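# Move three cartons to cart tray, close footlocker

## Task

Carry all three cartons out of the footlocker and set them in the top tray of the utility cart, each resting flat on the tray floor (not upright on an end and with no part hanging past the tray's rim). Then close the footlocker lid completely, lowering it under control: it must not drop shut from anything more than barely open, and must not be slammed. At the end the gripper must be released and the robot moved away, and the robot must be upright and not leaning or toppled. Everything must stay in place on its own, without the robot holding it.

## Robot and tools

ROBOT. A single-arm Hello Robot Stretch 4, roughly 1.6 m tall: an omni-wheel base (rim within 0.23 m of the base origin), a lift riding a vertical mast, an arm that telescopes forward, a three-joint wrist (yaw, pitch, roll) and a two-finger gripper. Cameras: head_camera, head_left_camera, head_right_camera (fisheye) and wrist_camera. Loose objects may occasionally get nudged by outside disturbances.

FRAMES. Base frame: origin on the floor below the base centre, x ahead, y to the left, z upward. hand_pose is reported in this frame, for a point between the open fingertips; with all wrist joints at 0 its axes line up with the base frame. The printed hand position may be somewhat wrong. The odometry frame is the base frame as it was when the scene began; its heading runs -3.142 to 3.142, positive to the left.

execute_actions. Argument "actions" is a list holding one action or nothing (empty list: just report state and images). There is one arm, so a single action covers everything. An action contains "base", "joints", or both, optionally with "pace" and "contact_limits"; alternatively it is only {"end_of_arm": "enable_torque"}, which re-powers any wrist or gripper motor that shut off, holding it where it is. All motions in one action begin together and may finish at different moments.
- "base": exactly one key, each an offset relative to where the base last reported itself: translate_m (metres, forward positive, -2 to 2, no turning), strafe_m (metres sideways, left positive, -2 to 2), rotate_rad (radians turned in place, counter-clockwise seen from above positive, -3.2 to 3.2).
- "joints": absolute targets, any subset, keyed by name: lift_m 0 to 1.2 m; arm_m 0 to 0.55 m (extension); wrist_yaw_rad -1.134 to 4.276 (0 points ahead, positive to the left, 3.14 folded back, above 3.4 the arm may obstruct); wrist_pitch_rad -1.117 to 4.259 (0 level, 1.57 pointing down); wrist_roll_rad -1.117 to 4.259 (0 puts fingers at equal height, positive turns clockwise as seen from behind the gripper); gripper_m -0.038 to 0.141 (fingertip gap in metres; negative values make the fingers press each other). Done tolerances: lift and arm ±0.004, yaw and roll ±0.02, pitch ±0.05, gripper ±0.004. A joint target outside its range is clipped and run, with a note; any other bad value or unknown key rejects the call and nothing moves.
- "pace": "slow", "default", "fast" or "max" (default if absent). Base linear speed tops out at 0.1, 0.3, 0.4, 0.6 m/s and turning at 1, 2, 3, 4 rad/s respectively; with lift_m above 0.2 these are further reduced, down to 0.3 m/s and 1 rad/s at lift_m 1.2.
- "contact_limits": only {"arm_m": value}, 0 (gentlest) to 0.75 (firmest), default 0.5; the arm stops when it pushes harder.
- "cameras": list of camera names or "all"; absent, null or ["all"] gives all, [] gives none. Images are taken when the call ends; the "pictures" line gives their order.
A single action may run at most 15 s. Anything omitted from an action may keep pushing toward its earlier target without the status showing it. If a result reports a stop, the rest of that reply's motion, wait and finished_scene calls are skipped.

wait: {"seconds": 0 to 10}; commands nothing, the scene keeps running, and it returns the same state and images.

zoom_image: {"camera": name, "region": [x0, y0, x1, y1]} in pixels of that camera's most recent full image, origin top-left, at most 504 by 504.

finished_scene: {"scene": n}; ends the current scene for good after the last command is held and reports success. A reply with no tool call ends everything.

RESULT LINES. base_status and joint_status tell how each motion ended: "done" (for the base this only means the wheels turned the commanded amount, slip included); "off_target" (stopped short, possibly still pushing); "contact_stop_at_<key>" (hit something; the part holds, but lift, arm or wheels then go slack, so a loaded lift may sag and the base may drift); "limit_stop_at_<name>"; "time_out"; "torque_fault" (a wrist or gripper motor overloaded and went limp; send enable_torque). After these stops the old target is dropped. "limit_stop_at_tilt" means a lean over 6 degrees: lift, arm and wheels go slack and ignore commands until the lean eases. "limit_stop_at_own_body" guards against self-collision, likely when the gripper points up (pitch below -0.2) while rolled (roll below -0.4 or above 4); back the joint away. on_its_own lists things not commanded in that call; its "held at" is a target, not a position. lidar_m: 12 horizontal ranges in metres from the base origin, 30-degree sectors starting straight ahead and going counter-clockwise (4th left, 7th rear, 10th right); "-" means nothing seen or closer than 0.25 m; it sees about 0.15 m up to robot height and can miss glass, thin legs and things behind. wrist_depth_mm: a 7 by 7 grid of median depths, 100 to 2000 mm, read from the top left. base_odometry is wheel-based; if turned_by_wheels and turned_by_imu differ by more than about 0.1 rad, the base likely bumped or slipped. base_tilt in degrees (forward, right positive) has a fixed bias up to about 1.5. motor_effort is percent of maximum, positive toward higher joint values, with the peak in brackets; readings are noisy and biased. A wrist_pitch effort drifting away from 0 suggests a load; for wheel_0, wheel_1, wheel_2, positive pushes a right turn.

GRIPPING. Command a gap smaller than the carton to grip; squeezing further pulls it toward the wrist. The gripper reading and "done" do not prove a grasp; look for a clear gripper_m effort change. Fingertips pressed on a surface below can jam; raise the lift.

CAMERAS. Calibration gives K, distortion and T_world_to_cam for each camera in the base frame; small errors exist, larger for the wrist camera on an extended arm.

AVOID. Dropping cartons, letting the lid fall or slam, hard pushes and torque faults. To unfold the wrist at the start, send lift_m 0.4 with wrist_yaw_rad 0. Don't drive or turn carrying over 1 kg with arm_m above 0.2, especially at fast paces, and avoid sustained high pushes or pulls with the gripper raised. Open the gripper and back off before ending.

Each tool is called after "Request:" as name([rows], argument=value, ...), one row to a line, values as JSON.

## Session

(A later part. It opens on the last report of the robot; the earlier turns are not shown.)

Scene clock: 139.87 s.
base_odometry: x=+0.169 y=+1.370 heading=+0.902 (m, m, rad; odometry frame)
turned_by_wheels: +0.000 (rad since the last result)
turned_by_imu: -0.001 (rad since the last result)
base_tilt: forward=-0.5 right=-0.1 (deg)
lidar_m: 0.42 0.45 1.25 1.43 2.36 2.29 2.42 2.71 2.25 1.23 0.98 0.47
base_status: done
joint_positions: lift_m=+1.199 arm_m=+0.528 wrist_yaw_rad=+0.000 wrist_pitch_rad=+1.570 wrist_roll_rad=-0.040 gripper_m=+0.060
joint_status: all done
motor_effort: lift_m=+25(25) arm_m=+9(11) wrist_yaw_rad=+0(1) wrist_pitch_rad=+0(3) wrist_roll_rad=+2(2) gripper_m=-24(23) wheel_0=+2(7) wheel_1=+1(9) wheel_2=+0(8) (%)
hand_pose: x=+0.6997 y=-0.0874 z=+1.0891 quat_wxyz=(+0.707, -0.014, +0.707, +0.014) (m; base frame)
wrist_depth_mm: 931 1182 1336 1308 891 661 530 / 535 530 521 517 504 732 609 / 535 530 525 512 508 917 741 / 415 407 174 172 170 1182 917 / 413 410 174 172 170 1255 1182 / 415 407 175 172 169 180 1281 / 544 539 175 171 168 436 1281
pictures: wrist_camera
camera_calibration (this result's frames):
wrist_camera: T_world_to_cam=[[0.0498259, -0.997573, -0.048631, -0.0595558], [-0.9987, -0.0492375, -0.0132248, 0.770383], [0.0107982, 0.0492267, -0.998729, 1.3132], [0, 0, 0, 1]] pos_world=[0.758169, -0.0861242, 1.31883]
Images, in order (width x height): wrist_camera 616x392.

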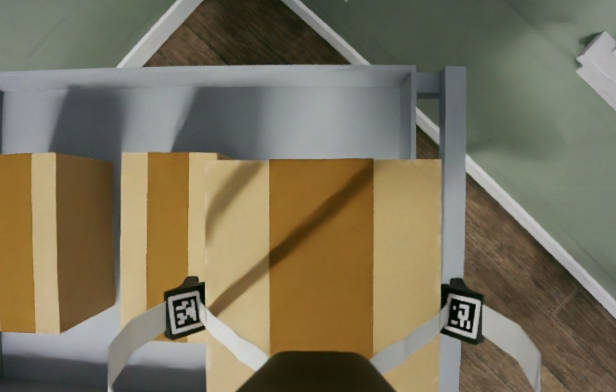

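Request:
execute_actions([
  {"joints":{"lift_m":0.985}},
], cameras=[])

Request:
execute_actions([
  {"joints":{"gripper_m":0.14}},
], cameras=[])

Request:
execute_actions([
  {"joints":{"lift_m":1.1}},
], cameras=["wrist_camera"])

Request:
execute_actions([
  {"base":{"translate_m":-1.83},"joints":{"arm_m":0.0,"wrist_roll_rad":-0.018,"gripper_m":0.06},"pace":"fast"},
], cameras=[])

Request:
execute_actions([
  {"base":{"rotate_rad":2.41},"joints":{"lift_m":0.88,"wrist_pitch_rad":0.9}},
], cameras=[])

Request:
execute_actions([
  {"base":{"translate_m":0.443},"joints":{"arm_m":0.51}},
], cameras=["wrist_camera"])

Scene clock: 142.07 s.
base_odometry: x=+0.169 y=+1.370 heading=+0.902 (m, m, rad; odometry frame)
turned_by_wheels: +0.000 (rad since the last result)
turned_by_imu: -0.001 (rad since the last result)
base_tilt: forward=-0.6 right=-0.1 (deg)
lidar_m: 0.43 0.47 1.25 1.42 2.33 2.29 2.41 2.71 2.23 1.23 0.97 0.45
base_status: not commanded
joint_positions: lift_m=+0.985 arm_m=+0.528 wrist_yaw_rad=+0.000 wrist_pitch_rad=+1.570 wrist_roll_rad=-0.040 gripper_m=+0.060
joint_status: all done
motor_effort: lift_m=+17(25) arm_m=+9(9) wrist_yaw_rad=+1(0) wrist_pitch_rad=+0(0) wrist_roll_rad=+1(2) gripper_m=-25(21) wheel_0=+2(1) wheel_1=+1(1) wheel_2=+0(0) (%)
hand_pose: x=+0.6997 y=-0.0874 z=+0.8750 quat_wxyz=(+0.707, -0.014, +0.707, +0.014) (m; base frame)
wrist_depth_mm: 312 309 304 301 298 277 229 / 314 310 304 301 298 297 229 / 192 226 306 303 298 297 229 / 191 227 175 171 170 296 227 / 192 229 175 172 170 297 227 / 191 202 175 172 170 180 225 / 192 206 175 171 169 253 226
pictures: none
No camera images: the call's "cameras" was empty. Leave "cameras" out to get every camera's image.

Scene clock: 143.87 s.
base_odometry: x=+0.169 y=+1.370 heading=+0.902 (m, m, rad; odometry frame)
turned_by_wheels: +0.000 (rad since the last result)
turned_by_imu: -0.001 (rad since the last result)
base_tilt: forward=-0.5 right=-0.1 (deg)
lidar_m: 0.44 0.46 1.25 1.42 2.36 2.28 2.40 2.72 2.24 1.21 0.96 0.46
base_status: not commanded
joint_positions: lift_m=+0.985 arm_m=+0.528 wrist_yaw_rad=+0.000 wrist_pitch_rad=+1.570 wrist_roll_rad=-0.040 gripper_m=+0.140
joint_status: all done
motor_effort: lift_m=+17(17) arm_m=+9(9) wrist_yaw_rad=+1(0) wrist_pitch_rad=-1(5) wrist_roll_rad=+2(2) gripper_m=-3(21) wheel_0=+1(2) wheel_1=+1(1) wheel_2=+0(0) (%)
hand_pose: x=+0.6995 y=-0.0874 z=+0.8750 quat_wxyz=(+0.707, -0.014, +0.707, +0.014) (m; base frame)
wrist_depth_mm: 314 309 306 303 298 276 229 / 314 312 306 306 300 297 228 / 192 226 306 303 300 297 229 / 193 228 188 185 183 298 226 / 192 229 188 185 183 298 226 / 191 204 187 184 183 206 225 / 191 214 188 141 183 264 230
pictures: none
No camera images: the call's "cameras" was empty. Leave "cameras" out to get every camera's image.

Scene clock: 145.40 s.
base_odometry: x=+0.169 y=+1.370 heading=+0.902 (m, m, rad; odometry frame)
turned_by_wheels: +0.000 (rad since the last result)
turned_by_imu: -0.001 (rad since the last result)
base_tilt: forward=-0.5 right=-0.2 (deg)
lidar_m: 0.44 0.46 1.26 1.41 2.36 2.29 2.41 2.71 2.23 1.22 0.98 0.47
base_status: not commanded
joint_positions: lift_m=+1.100 arm_m=+0.528 wrist_yaw_rad=+0.000 wrist_pitch_rad=+1.570 wrist_roll_rad=-0.040 gripper_m=+0.140
joint_status: all done
motor_effort: lift_m=+25(26) arm_m=+9(9) wrist_yaw_rad=+0(0) wrist_pitch_rad=-2(2) wrist_roll_rad=+1(1) gripper_m=-2(3) wheel_0=+1(2) wheel_1=+1(2) wheel_2=+0(0) (%)
hand_pose: x=+0.6995 y=-0.0874 z=+0.9893 quat_wxyz=(+0.707, -0.014, +0.707, +0.014) (m; base frame)
wrist_depth_mm: 384 707 1229 1118 768 597 525 / 433 427 424 418 413 387 603 / 433 306 421 418 410 820 723 / 370 307 375 300 384 1060 931 / 368 307 377 300 342 1182 1182 / 368 307 303 300 300 206 1160 / 382 307 418 141 368 1160 1160
pictures: wrist_camera
camera_calibration (this result's frames):
wrist_camera: T_world_to_cam=[[0.0493863, -0.997594, -0.0486526, -0.0640703], [-0.998726, -0.0488186, -0.0127889, 0.768533], [0.010383, 0.0492222, -0.998734, 1.21391], [0, 0, 0, 1]] pos_world=[0.758114, -0.0861488, 1.21909]
Images, in order (width x height): wrist_camera 616x392.

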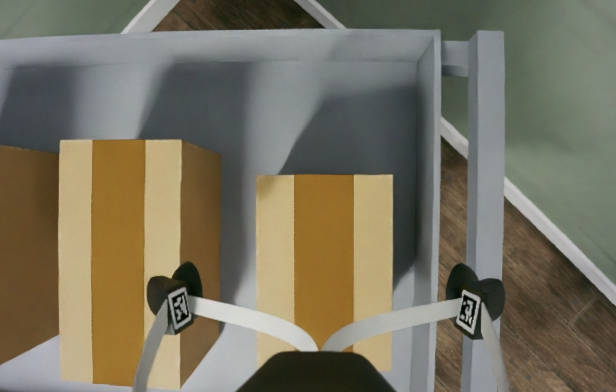

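Scene clock: 152.43 s.
base_odometry: x=-0.965 y=-0.066 heading=+0.902 (m, m, rad; odometry frame)
turned_by_wheels: +0.000 (rad since the last result)
turned_by_imu: -0.003 (rad since the last result)
base_tilt: forward=-0.5 right=-0.1 (deg)
lidar_m: 2.26 2.50 2.48 1.63 0.76 0.77 1.56 2.26 1.57 1.65 2.36 2.38
base_status: done
joint_positions: lift_m=+1.100 arm_m=+0.002 wrist_yaw_rad=+0.000 wrist_pitch_rad=+1.570 wrist_roll_rad=-0.018 gripper_m=+0.060
joint_status: all done
motor_effort: lift_m=+24(25) arm_m=-9(8) wrist_yaw_rad=+2(1) wrist_pitch_rad=-2(2) wrist_roll_rad=+1(1) gripper_m=-2(8) wheel_0=+0(4) wheel_1=+0(6) wheel_2=+0(9) (%)
hand_pose: x=+0.1726 y=-0.0874 z=+0.9894 quat_wxyz=(+0.707, -0.006, +0.707, +0.006) (m; base frame)
wrist_depth_mm: 1281 1281 1205 1255 1182 1205 1182 / 1281 1255 1229 1229 1182 1182 1160 / 1255 1255 1229 1205 1160 1205 1160 / 1281 1229 1229 1182 1205 1205 1182 / 1281 1255 1229 1008 1229 1182 1160 / 1308 1229 195 991 193 1182 1182 / 1229 1229 1229 141 1229 1182 1160
pictures: none
No camera images: the call's "cameras" was empty. Leave "cameras" out to get every camera's image.

Scene clock: 155.57 s.
base_odometry: x=-0.965 y=-0.066 heading=-2.971 (m, m, rad; odometry frame)
turned_by_wheels: +2.410 (rad since the last result)
turned_by_imu: +2.435 (rad since the last result)
base_tilt: forward=-0.6 right=-0.2 (deg)
lidar_m: 0.76 0.82 1.95 2.24 1.55 2.11 2.37 2.27 2.28 2.48 1.97 0.79
base_status: done
joint_positions: lift_m=+0.880 arm_m=+0.002 wrist_yaw_rad=+0.000 wrist_pitch_rad=+0.901 wrist_roll_rad=-0.018 gripper_m=+0.060
joint_status: all done
motor_effort: lift_m=+18(23) arm_m=-9(9) wrist_yaw_rad=+2(1) wrist_pitch_rad=-5(9) wrist_roll_rad=+1(1) gripper_m=-2(1) wheel_0=-2(9) wheel_1=-1(8) wheel_2=-1(5) (%)
hand_pose: x=+0.3515 y=-0.0874 z=+0.8322 quat_wxyz=(+0.900, -0.008, +0.436, +0.004) (m; base frame)
wrist_depth_mm: 1205 1205 1060 1042 1042 1118 1138 / 1336 1366 1182 1160 1138 1255 1281 / 1537 1537 1308 1336 1336 1397 1397 / 1366 1366 1098 1281 1308 1205 1308 / 1229 1205 1098 1060 1042 1160 1182 / 1078 1118 195 1078 195 1025 1025 / 1025 976 976 141 976 960 960
pictures: none
No camera images: the call's "cameras" was empty. Leave "cameras" out to get every camera's image.

Scene clock: 158.53 s.
base_odometry: x=-1.402 y=-0.141 heading=-2.971 (m, m, rad; odometry frame)
turned_by_wheels: +0.000 (rad since the last result)
turned_by_imu: -0.001 (rad since the last result)
base_tilt: forward=-0.5 right=-0.2 (deg)
lidar_m: 0.33 0.34 1.32 2.26 1.80 2.09 2.81 2.59 2.58 2.48 0.50 0.35
base_status: done
joint_positions: lift_m=+0.880 arm_m=+0.508 wrist_yaw_rad=+0.000 wrist_pitch_rad=+0.901 wrist_roll_rad=-0.018 gripper_m=+0.060
joint_status: all done
motor_effort: lift_m=+18(18) arm_m=+9(11) wrist_yaw_rad=+1(2) wrist_pitch_rad=-4(5) wrist_roll_rad=+1(1) gripper_m=-3(4) wheel_0=+1(6) wheel_1=+2(5) wheel_2=+1(9) (%)
hand_pose: x=+0.8584 y=-0.0874 z=+0.8322 quat_wxyz=(+0.900, -0.008, +0.436, +0.004) (m; base frame)
wrist_depth_mm: 189 186 183 182 179 179 179 / 211 211 209 208 205 202 200 / 248 247 243 242 238 235 232 / 301 297 291 286 283 281 277 / 332 324 320 310 314 310 309 / 368 357 196 345 194 336 336 / 427 407 407 140 389 375 389
pictures: wrist_camera
camera_calibration (this result's frames):
wrist_camera: T_world_to_cam=[[0.0518481, -0.99843, -0.0211974, -0.104563], [-0.776169, -0.0269319, -0.629949, 1.24968], [0.628389, 0.0491144, -0.776347, 0.339737], [0, 0, 0, 1]] pos_world=[0.761898, -0.0874282, 1.04877]
Images, in order (width x height): wrist_camera 616x392.

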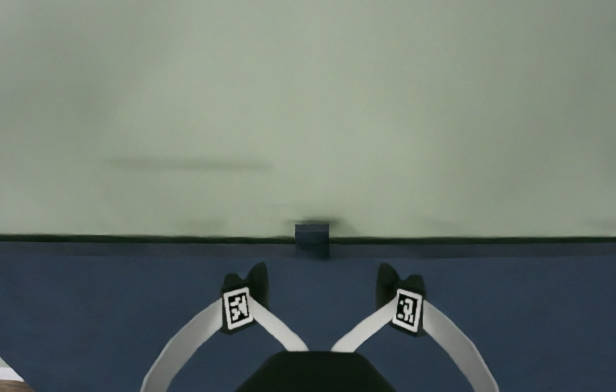

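Request:
execute_actions([
  {"base":{"strafe_m":0.008},"joints":{"arm_m":0.55,"lift_m":0.865}},
], cameras=[])

Request:
execute_actions([
  {"base":{"translate_m":0.01},"joints":{"lift_m":0.838},"pace":"slow"},
], cameras=["wrist_camera"])

Request:
execute_actions([
  {"joints":{"gripper_m":-0.02}},
], cameras=["wrist_camera"])

Scene clock: 159.57 s.
base_odometry: x=-1.400 y=-0.149 heading=-2.971 (m, m, rad; odometry frame)
turned_by_wheels: +0.000 (rad since the last result)
turned_by_imu: +0.000 (rad since the last result)
base_tilt: forward=-0.5 right=-0.1 (deg)
lidar_m: 0.32 0.34 1.32 2.24 1.78 2.10 2.82 2.61 2.59 2.49 0.50 0.35
base_status: done
joint_positions: lift_m=+0.865 arm_m=+0.548 wrist_yaw_rad=+0.000 wrist_pitch_rad=+0.901 wrist_roll_rad=-0.018 gripper_m=+0.060
joint_status: all done
motor_effort: lift_m=+16(17) arm_m=+9(13) wrist_yaw_rad=+1(1) wrist_pitch_rad=-5(5) wrist_roll_rad=+1(1) gripper_m=-2(2) wheel_0=+3(5) wheel_1=+0(7) wheel_2=+0(2) (%)
hand_pose: x=+0.8978 y=-0.0874 z=+0.8174 quat_wxyz=(+0.900, -0.008, +0.436, +0.004) (m; base frame)
wrist_depth_mm: 147 144 142 141 139 140 - / 164 164 163 161 159 157 156 / 193 191 189 188 186 182 181 / 233 230 227 224 221 217 216 / 291 289 281 264 271 268 267 / 293 287 195 277 194 272 270 / 343 327 329 140 312 301 314
pictures: none
No camera images: the call's "cameras" was empty. Leave "cameras" out to get every camera's image.

Scene clock: 160.60 s.
base_odometry: x=-1.410 y=-0.150 heading=-2.970 (m, m, rad; odometry frame)
turned_by_wheels: +0.000 (rad since the last result)
turned_by_imu: +0.000 (rad since the last result)
base_tilt: forward=-0.5 right=-0.1 (deg)
lidar_m: 0.32 0.33 1.31 2.24 1.79 2.11 2.82 2.59 2.62 2.49 0.48 0.31
base_status: done
joint_positions: lift_m=+0.839 arm_m=+0.548 wrist_yaw_rad=+0.000 wrist_pitch_rad=+0.901 wrist_roll_rad=-0.018 gripper_m=+0.060
joint_status: all done
motor_effort: lift_m=+14(17) arm_m=+9(9) wrist_yaw_rad=+1(2) wrist_pitch_rad=-3(5) wrist_roll_rad=+1(1) gripper_m=-4(4) wheel_0=+1(6) wheel_1=+2(2) wheel_2=+1(3) (%)
hand_pose: x=+0.8979 y=-0.0874 z=+0.7906 quat_wxyz=(+0.900, -0.008, +0.435, +0.004) (m; base frame)
wrist_depth_mm: 136 134 132 131 130 129 - / 152 152 151 150 148 146 144 / 178 178 176 174 172 169 167 / 215 213 210 206 204 202 200 / 263 263 259 244 250 249 246 / 264 258 195 251 194 245 244 / 307 297 297 140 283 273 282
pictures: wrist_camera
camera_calibration (this result's frames):
wrist_camera: T_world_to_cam=[[0.0515114, -0.998448, -0.0211703, -0.107274], [-0.775845, -0.0266613, -0.63036, 1.25418], [0.628817, 0.0488956, -0.776014, 0.281988], [0, 0, 0, 1]] pos_world=[0.801255, -0.0874569, 1.00714]
Images, in order (width x height): wrist_camera 616x392.

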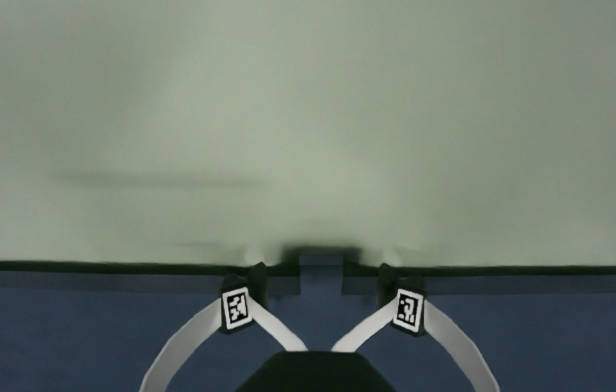

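Scene clock: 162.13 s.
base_odometry: x=-1.410 y=-0.150 heading=-2.970 (m, m, rad; odometry frame)
turned_by_wheels: +0.000 (rad since the last result)
turned_by_imu: -0.001 (rad since the last result)
base_tilt: forward=-0.6 right=-0.2 (deg)
lidar_m: 0.32 0.32 1.32 2.25 1.78 2.13 2.83 2.61 2.61 2.49 0.48 0.31
base_status: not commanded
joint_positions: lift_m=+0.838 arm_m=+0.548 wrist_yaw_rad=+0.001 wrist_pitch_rad=+0.907 wrist_roll_rad=-0.018 gripper_m=-0.019
joint_status: all done
motor_effort: lift_m=+19(19) arm_m=+9(9) wrist_yaw_rad=-1(0) wrist_pitch_rad=-22(22) wrist_roll_rad=+1(1) gripper_m=-20(22) wheel_0=+1(2) wheel_1=+2(2) wheel_2=+1(0) (%)
hand_pose: x=+0.8965 y=-0.0873 z=+0.7890 quat_wxyz=(+0.899, -0.008, +0.438, +0.004) (m; base frame)
wrist_depth_mm: 137 135 133 132 131 131 - / 154 153 153 151 150 147 145 / 181 180 178 176 174 171 170 / 220 217 216 211 208 205 203 / 266 260 267 251 258 255 253 / 257 250 183 227 183 235 235 / 301 282 293 139 273 206 274
pictures: wrist_camera
camera_calibration (this result's frames):
wrist_camera: T_world_to_cam=[[0.0520698, -0.998412, -0.021511, -0.107338], [-0.779982, -0.0272078, -0.62521, 1.25168], [0.623632, 0.0493328, -0.78016, 0.289599], [0, 0, 0, 1]] pos_world=[0.801275, -0.0873991, 1.00619]
Images, in order (width x height): wrist_camera 616x392.

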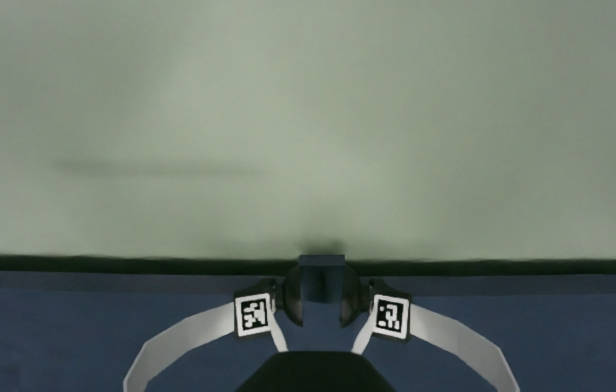

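Request:
execute_actions([
  {"base":{"translate_m":-0.11},"joints":{"lift_m":0.848},"pace":"slow"},
], cameras=["wrist_camera"])

Request:
execute_actions([
  {"joints":{"arm_m":0.464,"lift_m":0.844},"pace":"slow"},
], cameras=[])

Request:
execute_actions([
  {"joints":{"arm_m":0.385,"lift_m":0.823},"pace":"slow"},
], cameras=["wrist_camera"])

Request:
execute_actions([
  {"joints":{"arm_m":0.311,"lift_m":0.788},"pace":"slow"},
], cameras=["wrist_camera"])

Scene clock: 164.73 s.
base_odometry: x=-1.302 y=-0.132 heading=-2.971 (m, m, rad; odometry frame)
turned_by_wheels: +0.000 (rad since the last result)
turned_by_imu: -0.001 (rad since the last result)
base_tilt: forward=-0.5 right=-0.1 (deg)
lidar_m: 0.42 0.44 1.47 2.22 1.69 2.08 2.71 2.52 2.53 2.49 0.64 0.44
base_status: done
joint_positions: lift_m=+0.848 arm_m=+0.548 wrist_yaw_rad=+0.000 wrist_pitch_rad=+0.902 wrist_roll_rad=-0.018 gripper_m=-0.019
joint_status: all done
motor_effort: lift_m=+26(33) arm_m=+9(9) wrist_yaw_rad=+2(0) wrist_pitch_rad=-6(42) wrist_roll_rad=+1(1) gripper_m=-18(23) wheel_0=-3(4) wheel_1=-3(5) wheel_2=+1(9) (%)
hand_pose: x=+0.8977 y=-0.0874 z=+0.7994 quat_wxyz=(+0.900, -0.008, +0.436, +0.004) (m; base frame)
wrist_depth_mm: 253 249 245 244 242 239 237 / 283 282 282 277 276 271 268 / 334 330 329 324 320 315 310 / 399 397 392 387 379 375 368 / 480 473 466 455 445 442 442 / 281 271 183 232 182 241 254 / 397 347 389 139 345 233 353
pictures: wrist_camera
camera_calibration (this result's frames):
wrist_camera: T_world_to_cam=[[0.0517311, -0.998435, -0.0212259, -0.107185], [-0.776519, -0.02685, -0.629522, 1.25951], [0.627967, 0.0490482, -0.776693, 0.290263], [0, 0, 0, 1]] pos_world=[0.8013, -0.0874369, 1.01606]
Images, in order (width x height): wrist_camera 616x392.

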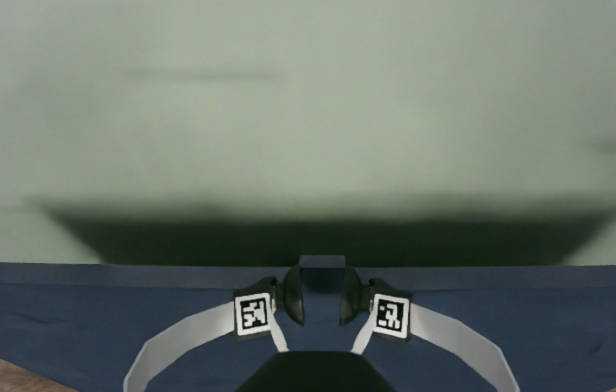

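Scene clock: 166.87 s.
base_odometry: x=-1.302 y=-0.132 heading=-2.971 (m, m, rad; odometry frame)
turned_by_wheels: +0.000 (rad since the last result)
turned_by_imu: -0.001 (rad since the last result)
base_tilt: forward=-0.6 right=-0.1 (deg)
lidar_m: 0.42 0.44 1.46 2.24 1.71 2.13 2.71 2.51 2.54 2.49 0.64 0.46
base_status: not commanded
joint_positions: lift_m=+0.844 arm_m=+0.466 wrist_yaw_rad=+0.000 wrist_pitch_rad=+0.905 wrist_roll_rad=-0.018 gripper_m=-0.019
joint_status: all done
motor_effort: lift_m=+18(26) arm_m=-9(10) wrist_yaw_rad=+2(0) wrist_pitch_rad=-15(15) wrist_roll_rad=+1(1) gripper_m=-21(23) wheel_0=-3(3) wheel_1=-3(3) wheel_2=+1(1) (%)
hand_pose: x=+0.8147 y=-0.0874 z=+0.7955 quat_wxyz=(+0.899, -0.008, +0.437, +0.004) (m; base frame)
wrist_depth_mm: 342 338 330 329 325 325 319 / 384 384 379 375 373 368 364 / 452 445 442 442 433 430 424 / 544 539 539 525 517 512 500 / 627 615 603 591 591 585 574 / 345 325 183 241 183 267 304 / 976 603 683 142 627 330 647
pictures: none
No camera images: the call's "cameras" was empty. Leave "cameras" out to get every camera's image.

Scene clock: 168.93 s.
base_odometry: x=-1.302 y=-0.132 heading=-2.971 (m, m, rad; odometry frame)
turned_by_wheels: +0.000 (rad since the last result)
turned_by_imu: -0.001 (rad since the last result)
base_tilt: forward=-0.5 right=-0.1 (deg)
lidar_m: 0.42 0.45 1.47 2.24 1.73 2.11 2.71 2.53 2.55 2.48 0.65 0.47
base_status: not commanded
joint_positions: lift_m=+0.823 arm_m=+0.387 wrist_yaw_rad=-0.001 wrist_pitch_rad=+0.907 wrist_roll_rad=-0.018 gripper_m=-0.019
joint_status: all done
motor_effort: lift_m=+20(21) arm_m=-10(16) wrist_yaw_rad=+3(5) wrist_pitch_rad=-20(25) wrist_roll_rad=+1(1) gripper_m=-22(24) wheel_0=-3(3) wheel_1=-3(3) wheel_2=+0(1) (%)
hand_pose: x=+0.7354 y=-0.0875 z=+0.7740 quat_wxyz=(+0.899, -0.008, +0.438, +0.004) (m; base frame)
wrist_depth_mm: 427 418 415 413 407 410 402 / 480 477 473 469 462 462 459 / 564 564 554 549 544 544 530 / 691 676 668 661 647 640 634 / 256 250 759 741 750 238 236 / 1008 683 184 307 183 535 661 / 946 634 904 144 878 152 654
pictures: wrist_camera
camera_calibration (this result's frames):
wrist_camera: T_world_to_cam=[[0.0510271, -0.998466, -0.0214863, -0.0987171], [-0.779706, -0.0263851, -0.625589, 1.11681], [0.624063, 0.048675, -0.779857, 0.37776], [0, 0, 0, 1]] pos_world=[0.640072, -0.0874861, 0.99114]
Images, in order (width x height): wrist_camera 616x392.

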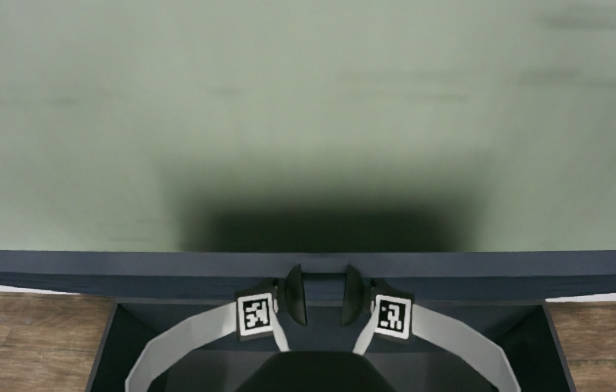

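Scene clock: 170.93 s.
base_odometry: x=-1.302 y=-0.132 heading=-2.971 (m, m, rad; odometry frame)
turned_by_wheels: +0.000 (rad since the last result)
turned_by_imu: -0.001 (rad since the last result)
base_tilt: forward=-0.5 right=-0.2 (deg)
lidar_m: 0.42 0.44 1.48 2.24 1.71 2.10 2.71 2.53 2.52 2.50 0.61 0.43
base_status: not commanded
joint_positions: lift_m=+0.788 arm_m=+0.313 wrist_yaw_rad=+0.001 wrist_pitch_rad=+0.908 wrist_roll_rad=-0.018 gripper_m=-0.019
joint_status: all done
on_its_own: wrist_pitch_rad is at rest, and its effort (-25) is outside its rest range (-23 to +23)
motor_effort: lift_m=+24(24) arm_m=-11(12) wrist_yaw_rad=-1(10) wrist_pitch_rad=-25(25) wrist_roll_rad=+1(1) gripper_m=-23(24) wheel_0=-3(3) wheel_1=-3(3) wheel_2=-1(2) (%)
hand_pose: x=+0.6614 y=-0.0872 z=+0.7385 quat_wxyz=(+0.899, -0.008, +0.439, +0.005) (m; base frame)
wrist_depth_mm: 504 504 492 492 480 477 480 / 569 569 564 564 549 544 544 / 668 668 661 654 647 634 621 / 820 798 788 788 768 768 750 / 247 732 715 699 707 699 854 / 991 778 183 218 182 768 661 / 917 597 866 145 842 430 627
pictures: wrist_camera
camera_calibration (this result's frames):
wrist_camera: T_world_to_cam=[[0.0528977, -0.998367, -0.0215613, -0.0965413], [-0.780565, -0.0278716, -0.624453, 1.03648], [0.622833, 0.0498621, -0.780764, 0.397767], [0, 0, 0, 1]] pos_world=[0.566402, -0.0873289, 0.955713]
Images, in order (width x height): wrist_camera 616x392.

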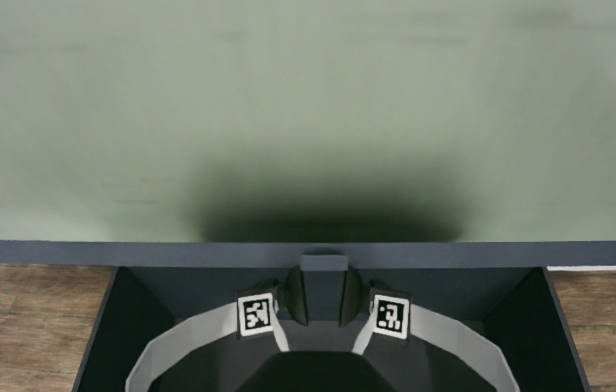

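Request:
execute_actions([
  {"joints":{"arm_m":0.25,"lift_m":0.735},"pace":"slow"},
], cameras=["wrist_camera"])

Request:
execute_actions([
  {"joints":{"arm_m":0.192,"lift_m":0.678},"pace":"slow"},
], cameras=["wrist_camera"])

Request:
execute_actions([
  {"joints":{"arm_m":0.146,"lift_m":0.612},"pace":"slow"},
], cameras=["wrist_camera"])

Scene clock: 172.87 s.
base_odometry: x=-1.302 y=-0.132 heading=-2.971 (m, m, rad; odometry frame)
turned_by_wheels: +0.000 (rad since the last result)
turned_by_imu: -0.001 (rad since the last result)
base_tilt: forward=-0.5 right=-0.2 (deg)
lidar_m: 0.41 0.45 1.47 2.24 1.73 2.10 2.71 2.52 2.53 2.49 0.62 0.44
base_status: not commanded
joint_positions: lift_m=+0.735 arm_m=+0.252 wrist_yaw_rad=-0.001 wrist_pitch_rad=+0.905 wrist_roll_rad=-0.018 gripper_m=-0.020
joint_status: all done
motor_effort: lift_m=+17(23) arm_m=-9(13) wrist_yaw_rad=+4(9) wrist_pitch_rad=-16(25) wrist_roll_rad=+1(2) gripper_m=-14(23) wheel_0=-1(2) wheel_1=-2(3) wheel_2=-2(2) (%)
hand_pose: x=+0.6005 y=-0.0876 z=+0.6866 quat_wxyz=(+0.899, -0.008, +0.437, +0.004) (m; base frame)
wrist_depth_mm: 574 559 554 549 535 544 535 / 640 640 634 627 627 615 603 / 759 750 741 723 732 715 707 / 878 854 866 842 842 831 820 / 278 279 281 229 268 262 424 / 946 732 891 199 185 831 621 / 842 661 798 154 788 707 585
pictures: wrist_camera
camera_calibration (this result's frames):
wrist_camera: T_world_to_cam=[[0.0506905, -0.998485, -0.021428, -0.0936144], [-0.778633, -0.0260748, -0.626937, 0.957275], [0.625428, 0.0484643, -0.778775, 0.392143], [0, 0, 0, 1]] pos_world=[0.504854, -0.0875167, 0.903537]
Images, in order (width x height): wrist_camera 616x392.

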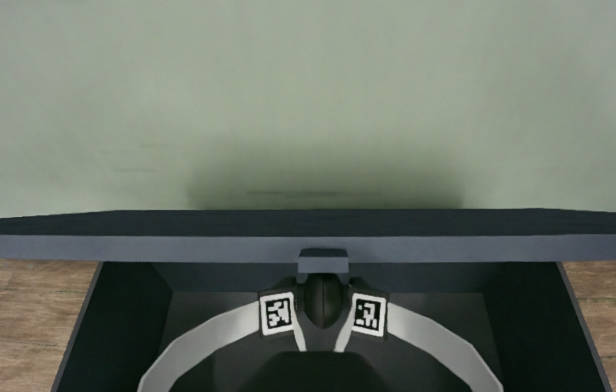

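Scene clock: 174.67 s.
base_odometry: x=-1.302 y=-0.132 heading=-2.971 (m, m, rad; odometry frame)
turned_by_wheels: +0.000 (rad since the last result)
turned_by_imu: -0.001 (rad since the last result)
base_tilt: forward=-0.6 right=-0.1 (deg)
lidar_m: 0.41 0.44 1.46 2.24 1.72 2.12 2.70 2.53 2.55 2.48 0.61 0.44
base_status: not commanded
joint_positions: lift_m=+0.678 arm_m=+0.194 wrist_yaw_rad=-0.001 wrist_pitch_rad=+0.905 wrist_roll_rad=-0.018 gripper_m=-0.020
joint_status: all done
motor_effort: lift_m=+18(18) arm_m=-9(9) wrist_yaw_rad=+5(6) wrist_pitch_rad=-16(17) wrist_roll_rad=+1(1) gripper_m=-13(11) wheel_0=-1(1) wheel_1=-1(2) wheel_2=-2(2) (%)
hand_pose: x=+0.5425 y=-0.0875 z=+0.6295 quat_wxyz=(+0.899, -0.008, +0.437, +0.004) (m; base frame)
wrist_depth_mm: 627 621 621 615 609 591 591 / 715 715 699 699 683 676 661 / 842 842 820 798 809 788 788 / 375 366 357 351 345 338 332 / 240 237 236 224 229 227 525 / 842 715 831 200 185 809 585 / 544 661 750 154 741 707 591
pictures: wrist_camera
camera_calibration (this result's frames):
wrist_camera: T_world_to_cam=[[0.0508607, -0.998475, -0.0214477, -0.0919436], [-0.77887, -0.0262139, -0.626637, 0.876202], [0.62512, 0.0485762, -0.779016, 0.384286], [0, 0, 0, 1]] pos_world=[0.446899, -0.0875019, 0.846454]
Images, in order (width x height): wrist_camera 616x392.

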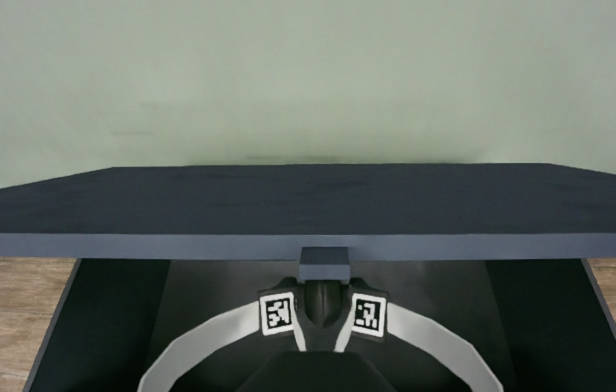

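Scene clock: 176.30 s.
base_odometry: x=-1.302 y=-0.132 heading=-2.971 (m, m, rad; odometry frame)
turned_by_wheels: +0.000 (rad since the last result)
turned_by_imu: -0.001 (rad since the last result)
base_tilt: forward=-0.6 right=-0.2 (deg)
lidar_m: 0.43 0.45 1.49 2.24 1.70 2.10 2.72 2.50 2.53 2.49 0.60 0.45
base_status: not commanded
joint_positions: lift_m=+0.612 arm_m=+0.148 wrist_yaw_rad=-0.001 wrist_pitch_rad=+0.905 wrist_roll_rad=-0.018 gripper_m=-0.020
joint_status: all done
motor_effort: lift_m=+18(18) arm_m=-9(8) wrist_yaw_rad=+4(6) wrist_pitch_rad=-16(20) wrist_roll_rad=+1(1) gripper_m=-17(15) wheel_0=-1(1) wheel_1=-2(1) wheel_2=-2(2) (%)
hand_pose: x=+0.4965 y=-0.0876 z=+0.5635 quat_wxyz=(+0.899, -0.008, +0.437, +0.003) (m; base frame)
wrist_depth_mm: 676 668 661 654 647 661 640 / 768 759 750 750 750 741 732 / 683 504 484 466 459 452 449 / 290 287 281 277 272 267 264 / 229 227 224 218 220 216 525 / 512 723 768 195 185 750 591 / 508 661 691 152 683 676 585
pictures: wrist_camera
camera_calibration (this result's frames):
wrist_camera: T_world_to_cam=[[0.0504707, -0.998495, -0.0214405, -0.0909035], [-0.778791, -0.0259073, -0.626749, 0.799092], [0.62525, 0.0483301, -0.778926, 0.361471], [0, 0, 0, 1]] pos_world=[0.400903, -0.0875344, 0.78044]
Images, in order (width x height): wrist_camera 616x392.

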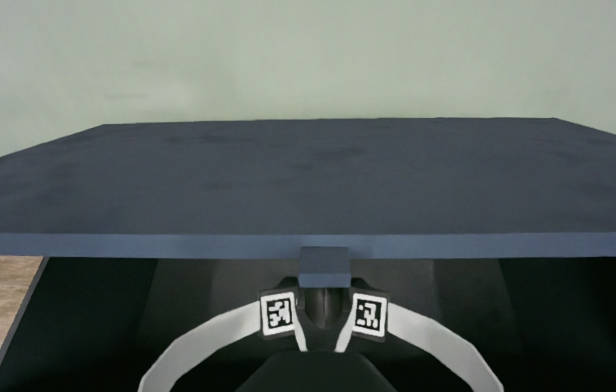

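Request:
execute_actions([
  {"joints":{"arm_m":0.106,"lift_m":0.54},"pace":"slow"},
], cameras=["wrist_camera"])

Request:
execute_actions([
  {"joints":{"arm_m":0.082,"lift_m":0.465},"pace":"slow"},
], cameras=["wrist_camera"])

Request:
execute_actions([
  {"joints":{"arm_m":0.074,"lift_m":0.42},"pace":"slow"},
], cameras=["wrist_camera"])

Scene clock: 178.00 s.
base_odometry: x=-1.302 y=-0.132 heading=-2.971 (m, m, rad; odometry frame)
turned_by_wheels: +0.000 (rad since the last result)
turned_by_imu: -0.001 (rad since the last result)
base_tilt: forward=-0.6 right=-0.1 (deg)
lidar_m: 0.42 0.43 1.48 2.24 1.70 2.10 2.70 2.52 2.53 2.49 0.63 0.44
base_status: not commanded
joint_positions: lift_m=+0.540 arm_m=+0.108 wrist_yaw_rad=-0.001 wrist_pitch_rad=+0.905 wrist_roll_rad=-0.018 gripper_m=-0.020
joint_status: all done
motor_effort: lift_m=+18(17) arm_m=-9(9) wrist_yaw_rad=+3(7) wrist_pitch_rad=-15(21) wrist_roll_rad=+1(1) gripper_m=-15(12) wheel_0=-2(1) wheel_1=-1(2) wheel_2=-3(3) (%)
hand_pose: x=+0.4568 y=-0.0875 z=+0.4915 quat_wxyz=(+0.899, -0.008, +0.437, +0.004) (m; base frame)
wrist_depth_mm: 723 707 699 699 699 691 683 / 778 564 539 521 504 500 496 / 362 353 342 334 329 325 322 / 258 256 252 250 245 243 239 / 459 647 741 216 221 715 559 / 508 691 707 196 185 668 585 / 387 387 351 153 338 330 521
pictures: wrist_camera
camera_calibration (this result's frames):
wrist_camera: T_world_to_cam=[[0.0510345, -0.998467, -0.0214141, -0.0906077], [-0.778455, -0.0263386, -0.627147, 0.72304], [0.625622, 0.0486761, -0.778606, 0.330015], [0, 0, 0, 1]] pos_world=[0.361014, -0.0874887, 0.708463]
Images, in order (width x height): wrist_camera 616x392.

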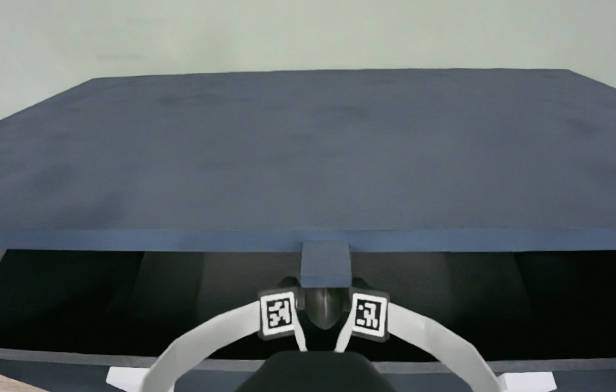

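Scene clock: 179.50 s.
base_odometry: x=-1.302 y=-0.132 heading=-2.971 (m, m, rad; odometry frame)
turned_by_wheels: +0.000 (rad since the last result)
turned_by_imu: -0.001 (rad since the last result)
base_tilt: forward=-0.5 right=-0.1 (deg)
lidar_m: 0.43 0.43 1.45 2.23 1.71 2.07 2.73 2.53 2.55 2.48 0.62 0.44
base_status: not commanded
joint_positions: lift_m=+0.465 arm_m=+0.083 wrist_yaw_rad=-0.001 wrist_pitch_rad=+0.908 wrist_roll_rad=-0.018 gripper_m=-0.020
joint_status: all done
on_its_own: wrist_pitch_rad is at rest, and its effort (-24) is outside its rest range (-23 to +23)
motor_effort: lift_m=+17(18) arm_m=-8(10) wrist_yaw_rad=+5(5) wrist_pitch_rad=-24(24) wrist_roll_rad=+1(1) gripper_m=-14(14) wheel_0=-2(2) wheel_1=-2(2) wheel_2=-2(3) (%)
hand_pose: x=+0.4317 y=-0.0877 z=+0.4160 quat_wxyz=(+0.899, -0.008, +0.439, +0.003) (m; base frame)
wrist_depth_mm: 699 525 525 508 496 473 466 / 394 382 373 364 353 349 347 / 300 294 289 283 278 274 273 / 242 238 236 232 229 225 224 / 462 647 647 213 647 640 559 / 349 309 300 198 184 312 285 / 430 397 389 154 373 324 392
pictures: wrist_camera
camera_calibration (this result's frames):
wrist_camera: T_world_to_cam=[[0.0500942, -0.998511, -0.0215749, -0.0906299], [-0.780437, -0.0256556, -0.624708, 0.656058], [0.623224, 0.0481321, -0.780561, 0.288733], [0, 0, 0, 1]] pos_world=[0.336607, -0.0875607, 0.633263]
Images, in order (width x height): wrist_camera 616x392.

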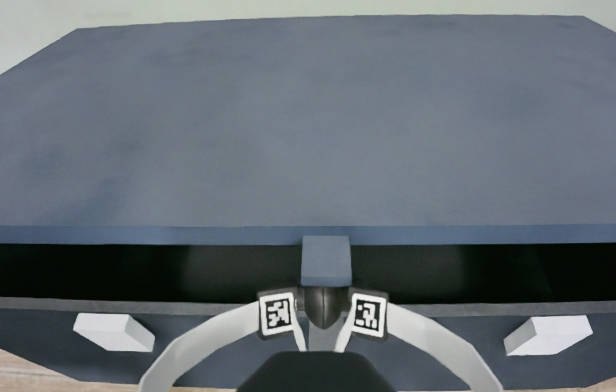

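Scene clock: 180.73 s.
base_odometry: x=-1.302 y=-0.132 heading=-2.971 (m, m, rad; odometry frame)
turned_by_wheels: +0.000 (rad since the last result)
turned_by_imu: +0.000 (rad since the last result)
base_tilt: forward=-0.6 right=-0.1 (deg)
lidar_m: 0.40 0.46 1.46 2.24 1.70 2.11 2.71 2.53 2.57 2.49 0.63 0.45
base_status: not commanded
joint_positions: lift_m=+0.420 arm_m=+0.075 wrist_yaw_rad=-0.001 wrist_pitch_rad=+0.908 wrist_roll_rad=-0.018 gripper_m=-0.020
joint_status: all done
motor_effort: lift_m=+18(19) arm_m=-8(11) wrist_yaw_rad=+5(4) wrist_pitch_rad=-23(24) wrist_roll_rad=+1(1) gripper_m=-12(13) wheel_0=-1(1) wheel_1=-2(1) wheel_2=-3(2) (%)
hand_pose: x=+0.4238 y=-0.0876 z=+0.3711 quat_wxyz=(+0.899, -0.008, +0.438, +0.003) (m; base frame)
wrist_depth_mm: 430 421 415 410 399 387 382 / 345 334 327 320 315 310 307 / 279 274 267 266 260 257 254 / 235 231 228 226 222 220 217 / 445 270 268 212 262 259 559 / 310 294 268 199 185 293 271 / 484 430 418 154 402 364 424
pictures: wrist_camera
camera_calibration (this result's frames):
wrist_camera: T_world_to_cam=[[0.0502689, -0.998503, -0.0215669, -0.09125], [-0.780334, -0.0257895, -0.624831, 0.621773], [0.623339, 0.048239, -0.780462, 0.258473], [0, 0, 0, 1]] pos_world=[0.328661, -0.0875466, 0.588263]
Images, in order (width x height): wrist_camera 616x392.

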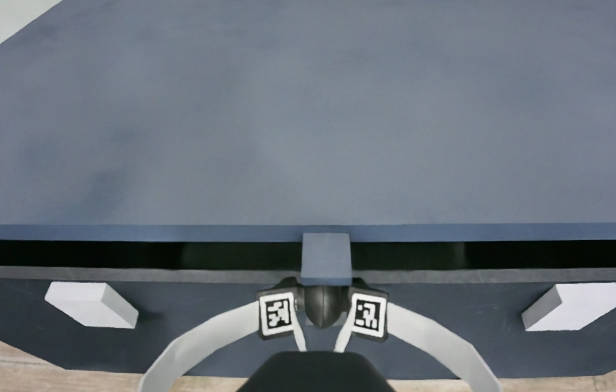

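Lower a little more, then open gradually.

Request:
execute_actions([
  {"joints":{"arm_m":0.07,"lift_m":0.403},"pace":"slow"},
], cameras=["wrist_camera"])

Request:
execute_actions([
  {"joints":{"gripper_m":0.015},"pace":"slow"},
], cameras=["wrist_camera"])

Scene clock: 181.67 s.
base_odometry: x=-1.302 y=-0.132 heading=-2.971 (m, m, rad; odometry frame)
turned_by_wheels: +0.000 (rad since the last result)
turned_by_imu: +0.000 (rad since the last result)
base_tilt: forward=-0.6 right=-0.1 (deg)
lidar_m: 0.42 0.46 1.48 2.25 1.71 2.07 2.72 2.52 2.52 2.49 0.65 0.43
base_status: not commanded
joint_positions: lift_m=+0.403 arm_m=+0.072 wrist_yaw_rad=+0.000 wrist_pitch_rad=+0.904 wrist_roll_rad=-0.018 gripper_m=-0.020
joint_status: all done
motor_effort: lift_m=+18(17) arm_m=-9(9) wrist_yaw_rad=+1(5) wrist_pitch_rad=-14(23) wrist_roll_rad=+1(1) gripper_m=-9(11) wheel_0=-2(1) wheel_1=-2(1) wheel_2=-3(2) (%)
hand_pose: x=+0.4209 y=-0.0874 z=+0.3547 quat_wxyz=(+0.899, -0.008, +0.437, +0.004) (m; base frame)
wrist_depth_mm: 410 399 397 387 377 366 362 / 332 324 317 309 304 301 298 / 272 268 263 258 256 252 250 / 233 229 227 224 221 218 216 / 262 260 258 213 250 249 247 / 327 312 273 200 185 298 272 / 492 439 424 154 410 368 424
pictures: wrist_camera
camera_calibration (this result's frames):
wrist_camera: T_world_to_cam=[[0.0513863, -0.99845, -0.02139, -0.0918019], [-0.778152, -0.0266051, -0.627512, 0.609235], [0.62597, 0.0488902, -0.778313, 0.245646], [0, 0, 0, 1]] pos_world=[0.325027, -0.0874605, 0.571528]
Images, in order (width x height): wrist_camera 616x392.

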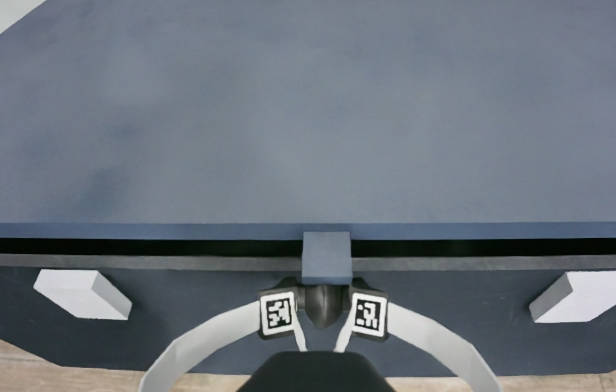

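Scene clock: 183.13 s.
base_odometry: x=-1.302 y=-0.132 heading=-2.971 (m, m, rad; odometry frame)
turned_by_wheels: +0.000 (rad since the last result)
turned_by_imu: -0.001 (rad since the last result)
base_tilt: forward=-0.6 right=-0.1 (deg)
lidar_m: 0.42 0.43 1.48 2.24 1.71 2.10 2.71 2.54 2.53 2.49 0.64 0.43
base_status: not commanded
joint_positions: lift_m=+0.403 arm_m=+0.071 wrist_yaw_rad=-0.002 wrist_pitch_rad=+0.904 wrist_roll_rad=-0.018 gripper_m=+0.015
joint_status: all done
motor_effort: lift_m=+18(18) arm_m=-8(9) wrist_yaw_rad=+7(7) wrist_pitch_rad=-14(22) wrist_roll_rad=+1(1) gripper_m=+1(9) wheel_0=-1(2) wheel_1=-2(2) wheel_2=-3(2) (%)
hand_pose: x=+0.4204 y=-0.0878 z=+0.3546 quat_wxyz=(+0.899, -0.008, +0.437, +0.003) (m; base frame)
wrist_depth_mm: 415 404 402 392 387 368 370 / 338 329 324 314 310 307 304 / 278 277 271 266 262 259 255 / 237 236 232 229 227 225 221 / 260 259 255 214 251 249 246 / 327 300 287 202 190 297 271 / 484 436 389 135 404 384 427
pictures: wrist_camera
camera_calibration (this result's frames):
wrist_camera: T_world_to_cam=[[0.0496481, -0.998538, -0.0213965, -0.0913615], [-0.778276, -0.0252524, -0.627414, 0.608973], [0.625956, 0.0478022, -0.778392, 0.245885], [0, 0, 0, 1]] pos_world=[0.324572, -0.0876037, 0.571518]
Images, in order (width x height): wrist_camera 616x392.

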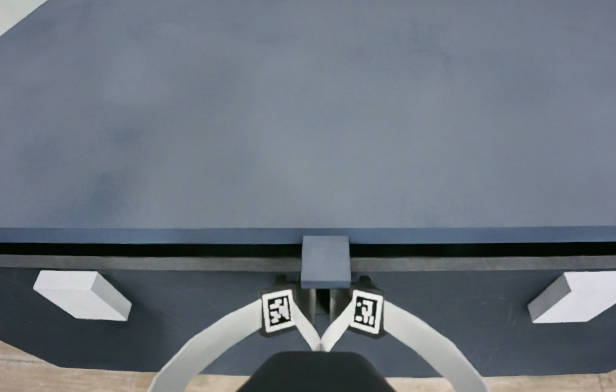

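Request:
execute_actions([
  {"joints":{"lift_m":0.392,"arm_m":0.066},"pace":"slow"},
], cameras=["wrist_camera"])

Request:
execute_actions([
  {"joints":{"gripper_m":0.024},"pace":"slow"},
], cameras=["wrist_camera"])

Scene clock: 183.97 s.
base_odometry: x=-1.302 y=-0.132 heading=-2.971 (m, m, rad; odometry frame)
turned_by_wheels: +0.000 (rad since the last result)
turned_by_imu: +0.000 (rad since the last result)
base_tilt: forward=-0.6 right=-0.2 (deg)
lidar_m: 0.42 0.43 1.46 2.25 1.71 2.09 2.71 2.53 2.55 2.49 0.62 0.46
base_status: not commanded
joint_positions: lift_m=+0.393 arm_m=+0.067 wrist_yaw_rad=-0.002 wrist_pitch_rad=+0.894 wrist_roll_rad=-0.018 gripper_m=+0.015
joint_status: all done
motor_effort: lift_m=+7(18) arm_m=-7(5) wrist_yaw_rad=+7(8) wrist_pitch_rad=+15(16) wrist_roll_rad=+1(1) gripper_m=-1(1) wheel_0=-1(2) wheel_1=-1(2) wheel_2=-3(2) (%)
hand_pose: x=+0.4185 y=-0.0878 z=+0.3464 quat_wxyz=(+0.902, -0.008, +0.432, +0.003) (m; base frame)
wrist_depth_mm: 424 413 410 399 394 382 375 / 338 330 324 319 314 310 307 / 278 272 267 263 260 257 256 / 235 233 229 225 224 221 219 / 256 255 252 212 247 246 242 / 301 291 268 200 190 289 270 / 439 415 397 135 389 357 402
pictures: wrist_camera
camera_calibration (this result's frames):
wrist_camera: T_world_to_cam=[[0.0496093, -0.998551, -0.0208706, -0.0916636], [-0.771846, -0.0250676, -0.635316, 0.602411], [0.633872, 0.0476264, -0.77197, 0.235062], [0, 0, 0, 1]] pos_world=[0.320516, -0.0876249, 0.562269]
Images, in order (width x height): wrist_camera 616x392.

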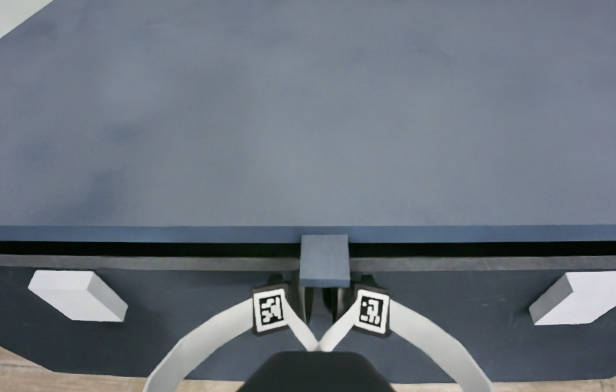

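Scene clock: 184.77 s.
base_odometry: x=-1.302 y=-0.132 heading=-2.971 (m, m, rad; odometry frame)
turned_by_wheels: +0.000 (rad since the last result)
turned_by_imu: +0.000 (rad since the last result)
base_tilt: forward=-0.5 right=-0.2 (deg)
lidar_m: 0.42 0.44 1.46 2.25 1.70 2.11 2.72 2.52 2.53 2.49 0.63 0.45
base_status: not commanded
joint_positions: lift_m=+0.393 arm_m=+0.067 wrist_yaw_rad=-0.002 wrist_pitch_rad=+0.894 wrist_roll_rad=-0.018 gripper_m=+0.024
joint_status: all done
motor_effort: lift_m=+7(7) arm_m=-7(7) wrist_yaw_rad=+8(7) wrist_pitch_rad=+16(16) wrist_roll_rad=+1(1) gripper_m=-3(2) wheel_0=-2(2) wheel_1=-1(1) wheel_2=-2(2) (%)
hand_pose: x=+0.4185 y=-0.0878 z=+0.3464 quat_wxyz=(+0.902, -0.008, +0.432, +0.003) (m; base frame)
wrist_depth_mm: 427 413 407 404 392 379 377 / 340 330 322 317 312 309 309 / 277 273 267 264 260 257 255 / 236 233 230 226 224 220 220 / 256 256 253 213 247 245 244 / 298 291 270 200 190 290 270 / 442 415 397 137 387 359 404
pictures: wrist_camera
camera_calibration (this result's frames):
wrist_camera: T_world_to_cam=[[0.0494437, -0.998559, -0.0208706, -0.091623], [-0.77185, -0.0249396, -0.635316, 0.602393], [0.63388, 0.0475214, -0.77197, 0.235075], [0, 0, 0, 1]] pos_world=[0.320478, -0.0876386, 0.562269]
Images, in order (width x height): wrist_camera 616x392.

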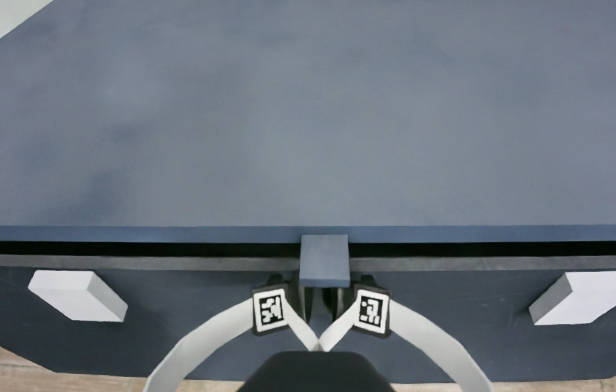

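Request:
execute_actions([
  {"joints":{"lift_m":0.399,"arm_m":0.058},"pace":"slow"},
], cameras=["wrist_camera"])

Request:
execute_actions([
  {"joints":{"arm_m":0.05},"pace":"slow"},
], cameras=["wrist_camera"])

Scene clock: 185.70 s.
base_odometry: x=-1.302 y=-0.132 heading=-2.971 (m, m, rad; odometry frame)
turned_by_wheels: +0.000 (rad since the last result)
turned_by_imu: +0.000 (rad since the last result)
base_tilt: forward=-0.6 right=-0.2 (deg)
lidar_m: 0.42 0.45 1.48 2.23 1.71 2.10 2.73 2.53 2.53 2.48 0.62 0.45
base_status: not commanded
joint_positions: lift_m=+0.399 arm_m=+0.060 wrist_yaw_rad=+0.005 wrist_pitch_rad=+0.893 wrist_roll_rad=-0.018 gripper_m=+0.024
joint_status: all done
motor_effort: lift_m=+23(24) arm_m=-11(12) wrist_yaw_rad=-12(13) wrist_pitch_rad=+19(19) wrist_roll_rad=+1(1) gripper_m=-5(5) wheel_0=-1(1) wheel_1=-1(2) wheel_2=+1(2) (%)
hand_pose: x=+0.4122 y=-0.0866 z=+0.3523 quat_wxyz=(+0.902, -0.009, +0.432, +0.006) (m; base frame)
wrist_depth_mm: 430 421 413 404 397 384 382 / 345 334 327 320 319 315 312 / 283 277 272 268 264 263 259 / 241 236 234 230 227 224 223 / 268 266 264 220 260 257 251 / 343 310 285 213 190 304 278 / 517 452 427 140 413 389 418
pictures: wrist_camera
camera_calibration (this result's frames):
wrist_camera: T_world_to_cam=[[0.0564246, -0.99819, -0.0208004, -0.0928019], [-0.770798, -0.0303104, -0.636358, 0.600802], [0.634576, 0.0519392, -0.771114, 0.243345], [0, 0, 0, 1]] pos_world=[0.313913, -0.0870626, 0.568041]
Images, in order (width x height): wrist_camera 616x392.

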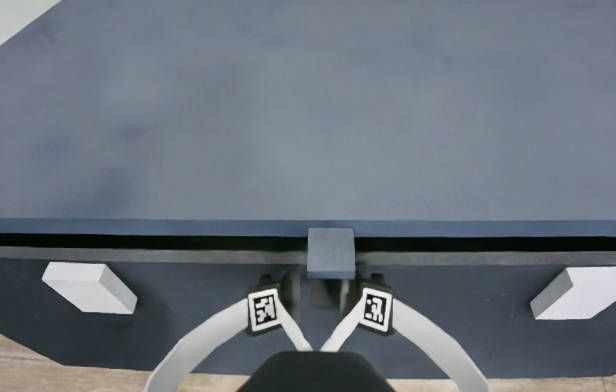

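Scene clock: 186.60 s.
base_odometry: x=-1.302 y=-0.132 heading=-2.971 (m, m, rad; odometry frame)
turned_by_wheels: +0.000 (rad since the last result)
turned_by_imu: -0.001 (rad since the last result)
base_tilt: forward=-0.6 right=-0.1 (deg)
lidar_m: 0.42 0.43 1.46 2.25 1.71 2.11 2.72 2.53 2.52 2.50 0.62 0.46
base_status: not commanded
joint_positions: lift_m=+0.399 arm_m=+0.051 wrist_yaw_rad=+0.000 wrist_pitch_rad=+0.901 wrist_roll_rad=-0.018 gripper_m=+0.024
joint_status: all done
motor_effort: lift_m=+22(23) arm_m=-8(10) wrist_yaw_rad=+2(13) wrist_pitch_rad=-5(34) wrist_roll_rad=+1(0) gripper_m=-7(5) wheel_0=-1(1) wheel_1=-1(1) wheel_2=-2(2) (%)
hand_pose: x=+0.4014 y=-0.0874 z=+0.3508 quat_wxyz=(+0.900, -0.008, +0.436, +0.004) (m; base frame)
wrist_depth_mm: 442 427 427 415 413 397 392 / 373 366 355 347 345 340 336 / 319 310 306 303 296 294 290 / 277 272 268 266 263 259 256 / 266 272 270 249 264 262 252 / 377 366 314 213 190 342 343 / 530 508 488 152 466 427 484
pictures: wrist_camera
camera_calibration (this result's frames):
wrist_camera: T_world_to_cam=[[0.0513902, -0.998451, -0.0213191, -0.0909009], [-0.776276, -0.0265065, -0.629835, 0.591716], [0.628295, 0.0489169, -0.776436, 0.253264], [0, 0, 0, 1]] pos_world=[0.304882, -0.0874646, 0.567389]
Images, in order (width x height): wrist_camera 616x392.

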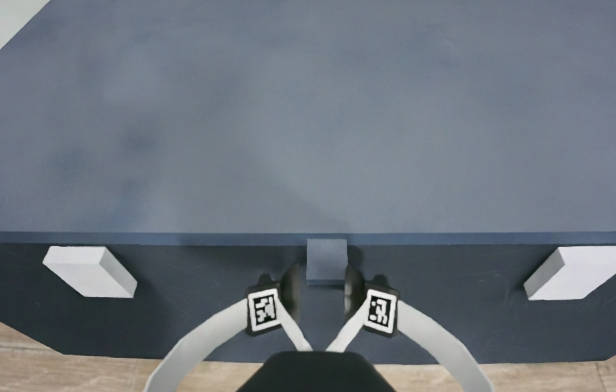

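Request:
execute_actions([
  {"joints":{"gripper_m":0.07}},
], cameras=[])

Request:
execute_actions([
  {"base":{"translate_m":-0.3}},
], cameras=["wrist_camera"])

Request:
finished_scene(scene=2)

Scene clock: 187.97 s.
base_odometry: x=-1.302 y=-0.132 heading=-2.971 (m, m, rad; odometry frame)
turned_by_wheels: +0.000 (rad since the last result)
turned_by_imu: -0.001 (rad since the last result)
base_tilt: forward=-0.5 right=-0.1 (deg)
lidar_m: 0.42 0.42 1.44 2.23 1.71 2.13 2.70 2.51 2.54 2.50 0.62 0.44
base_status: not commanded
joint_positions: lift_m=+0.399 arm_m=+0.051 wrist_yaw_rad=+0.000 wrist_pitch_rad=+0.901 wrist_roll_rad=-0.018 gripper_m=+0.070
joint_status: all done
motor_effort: lift_m=+22(23) arm_m=-8(8) wrist_yaw_rad=+1(2) wrist_pitch_rad=-5(5) wrist_roll_rad=+1(1) gripper_m=-3(2) wheel_0=-1(0) wheel_1=-1(1) wheel_2=-2(2) (%)
hand_pose: x=+0.4014 y=-0.0874 z=+0.3508 quat_wxyz=(+0.900, -0.008, +0.436, +0.004) (m; base frame)
wrist_depth_mm: 436 427 424 415 410 394 397 / 370 366 355 349 345 340 336 / 319 314 307 303 297 294 290 / 276 274 270 265 262 260 256 / 267 271 268 250 264 260 254 / 375 368 195 349 192 343 343 / 530 504 512 140 466 459 484
pictures: none
No camera images: the call's "cameras" was empty. Leave "cameras" out to get every camera's image.

Scene clock: 190.43 s.
base_odometry: x=-1.006 y=-0.081 heading=-2.971 (m, m, rad; odometry frame)
turned_by_wheels: +0.000 (rad since the last result)
turned_by_imu: -0.001 (rad since the last result)
base_tilt: forward=-0.5 right=-0.2 (deg)
lidar_m: 0.70 0.75 1.90 2.24 1.57 2.11 2.42 2.31 2.32 2.49 1.90 0.76
base_status: done
joint_positions: lift_m=+0.399 arm_m=+0.051 wrist_yaw_rad=+0.000 wrist_pitch_rad=+0.901 wrist_roll_rad=-0.018 gripper_m=+0.070
joint_status: not commanded
motor_effort: lift_m=+22(23) arm_m=-8(8) wrist_yaw_rad=+2(1) wrist_pitch_rad=-5(5) wrist_roll_rad=+0(0) gripper_m=-4(3) wheel_0=-1(2) wheel_1=+0(6) wheel_2=-1(11) (%)
hand_pose: x=+0.4014 y=-0.0874 z=+0.3508 quat_wxyz=(+0.900, -0.008, +0.436, +0.004) (m; base frame)
wrist_depth_mm: 466 452 452 452 445 433 433 / 732 504 508 512 500 496 492 / 842 603 591 591 580 574 569 / 741 715 691 683 676 661 676 / 661 647 640 640 627 627 615 / 591 585 195 574 192 564 559 / 544 535 530 140 521 508 508
pictures: wrist_camera
camera_calibration (this result's frames):
wrist_camera: T_world_to_cam=[[0.0513981, -0.998451, -0.0213191, -0.0909026], [-0.776276, -0.0265126, -0.629835, 0.591716], [0.628294, 0.0489218, -0.776436, 0.253264], [0, 0, 0, 1]] pos_world=[0.304883, -0.087464, 0.567389]
Images, in order (width x height): wrist_camera 616x392.

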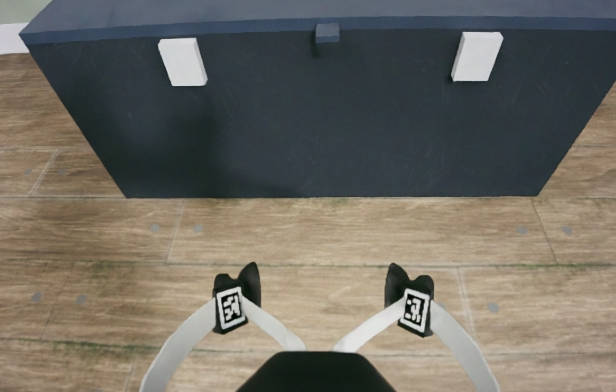

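The scene is finished: the task was done.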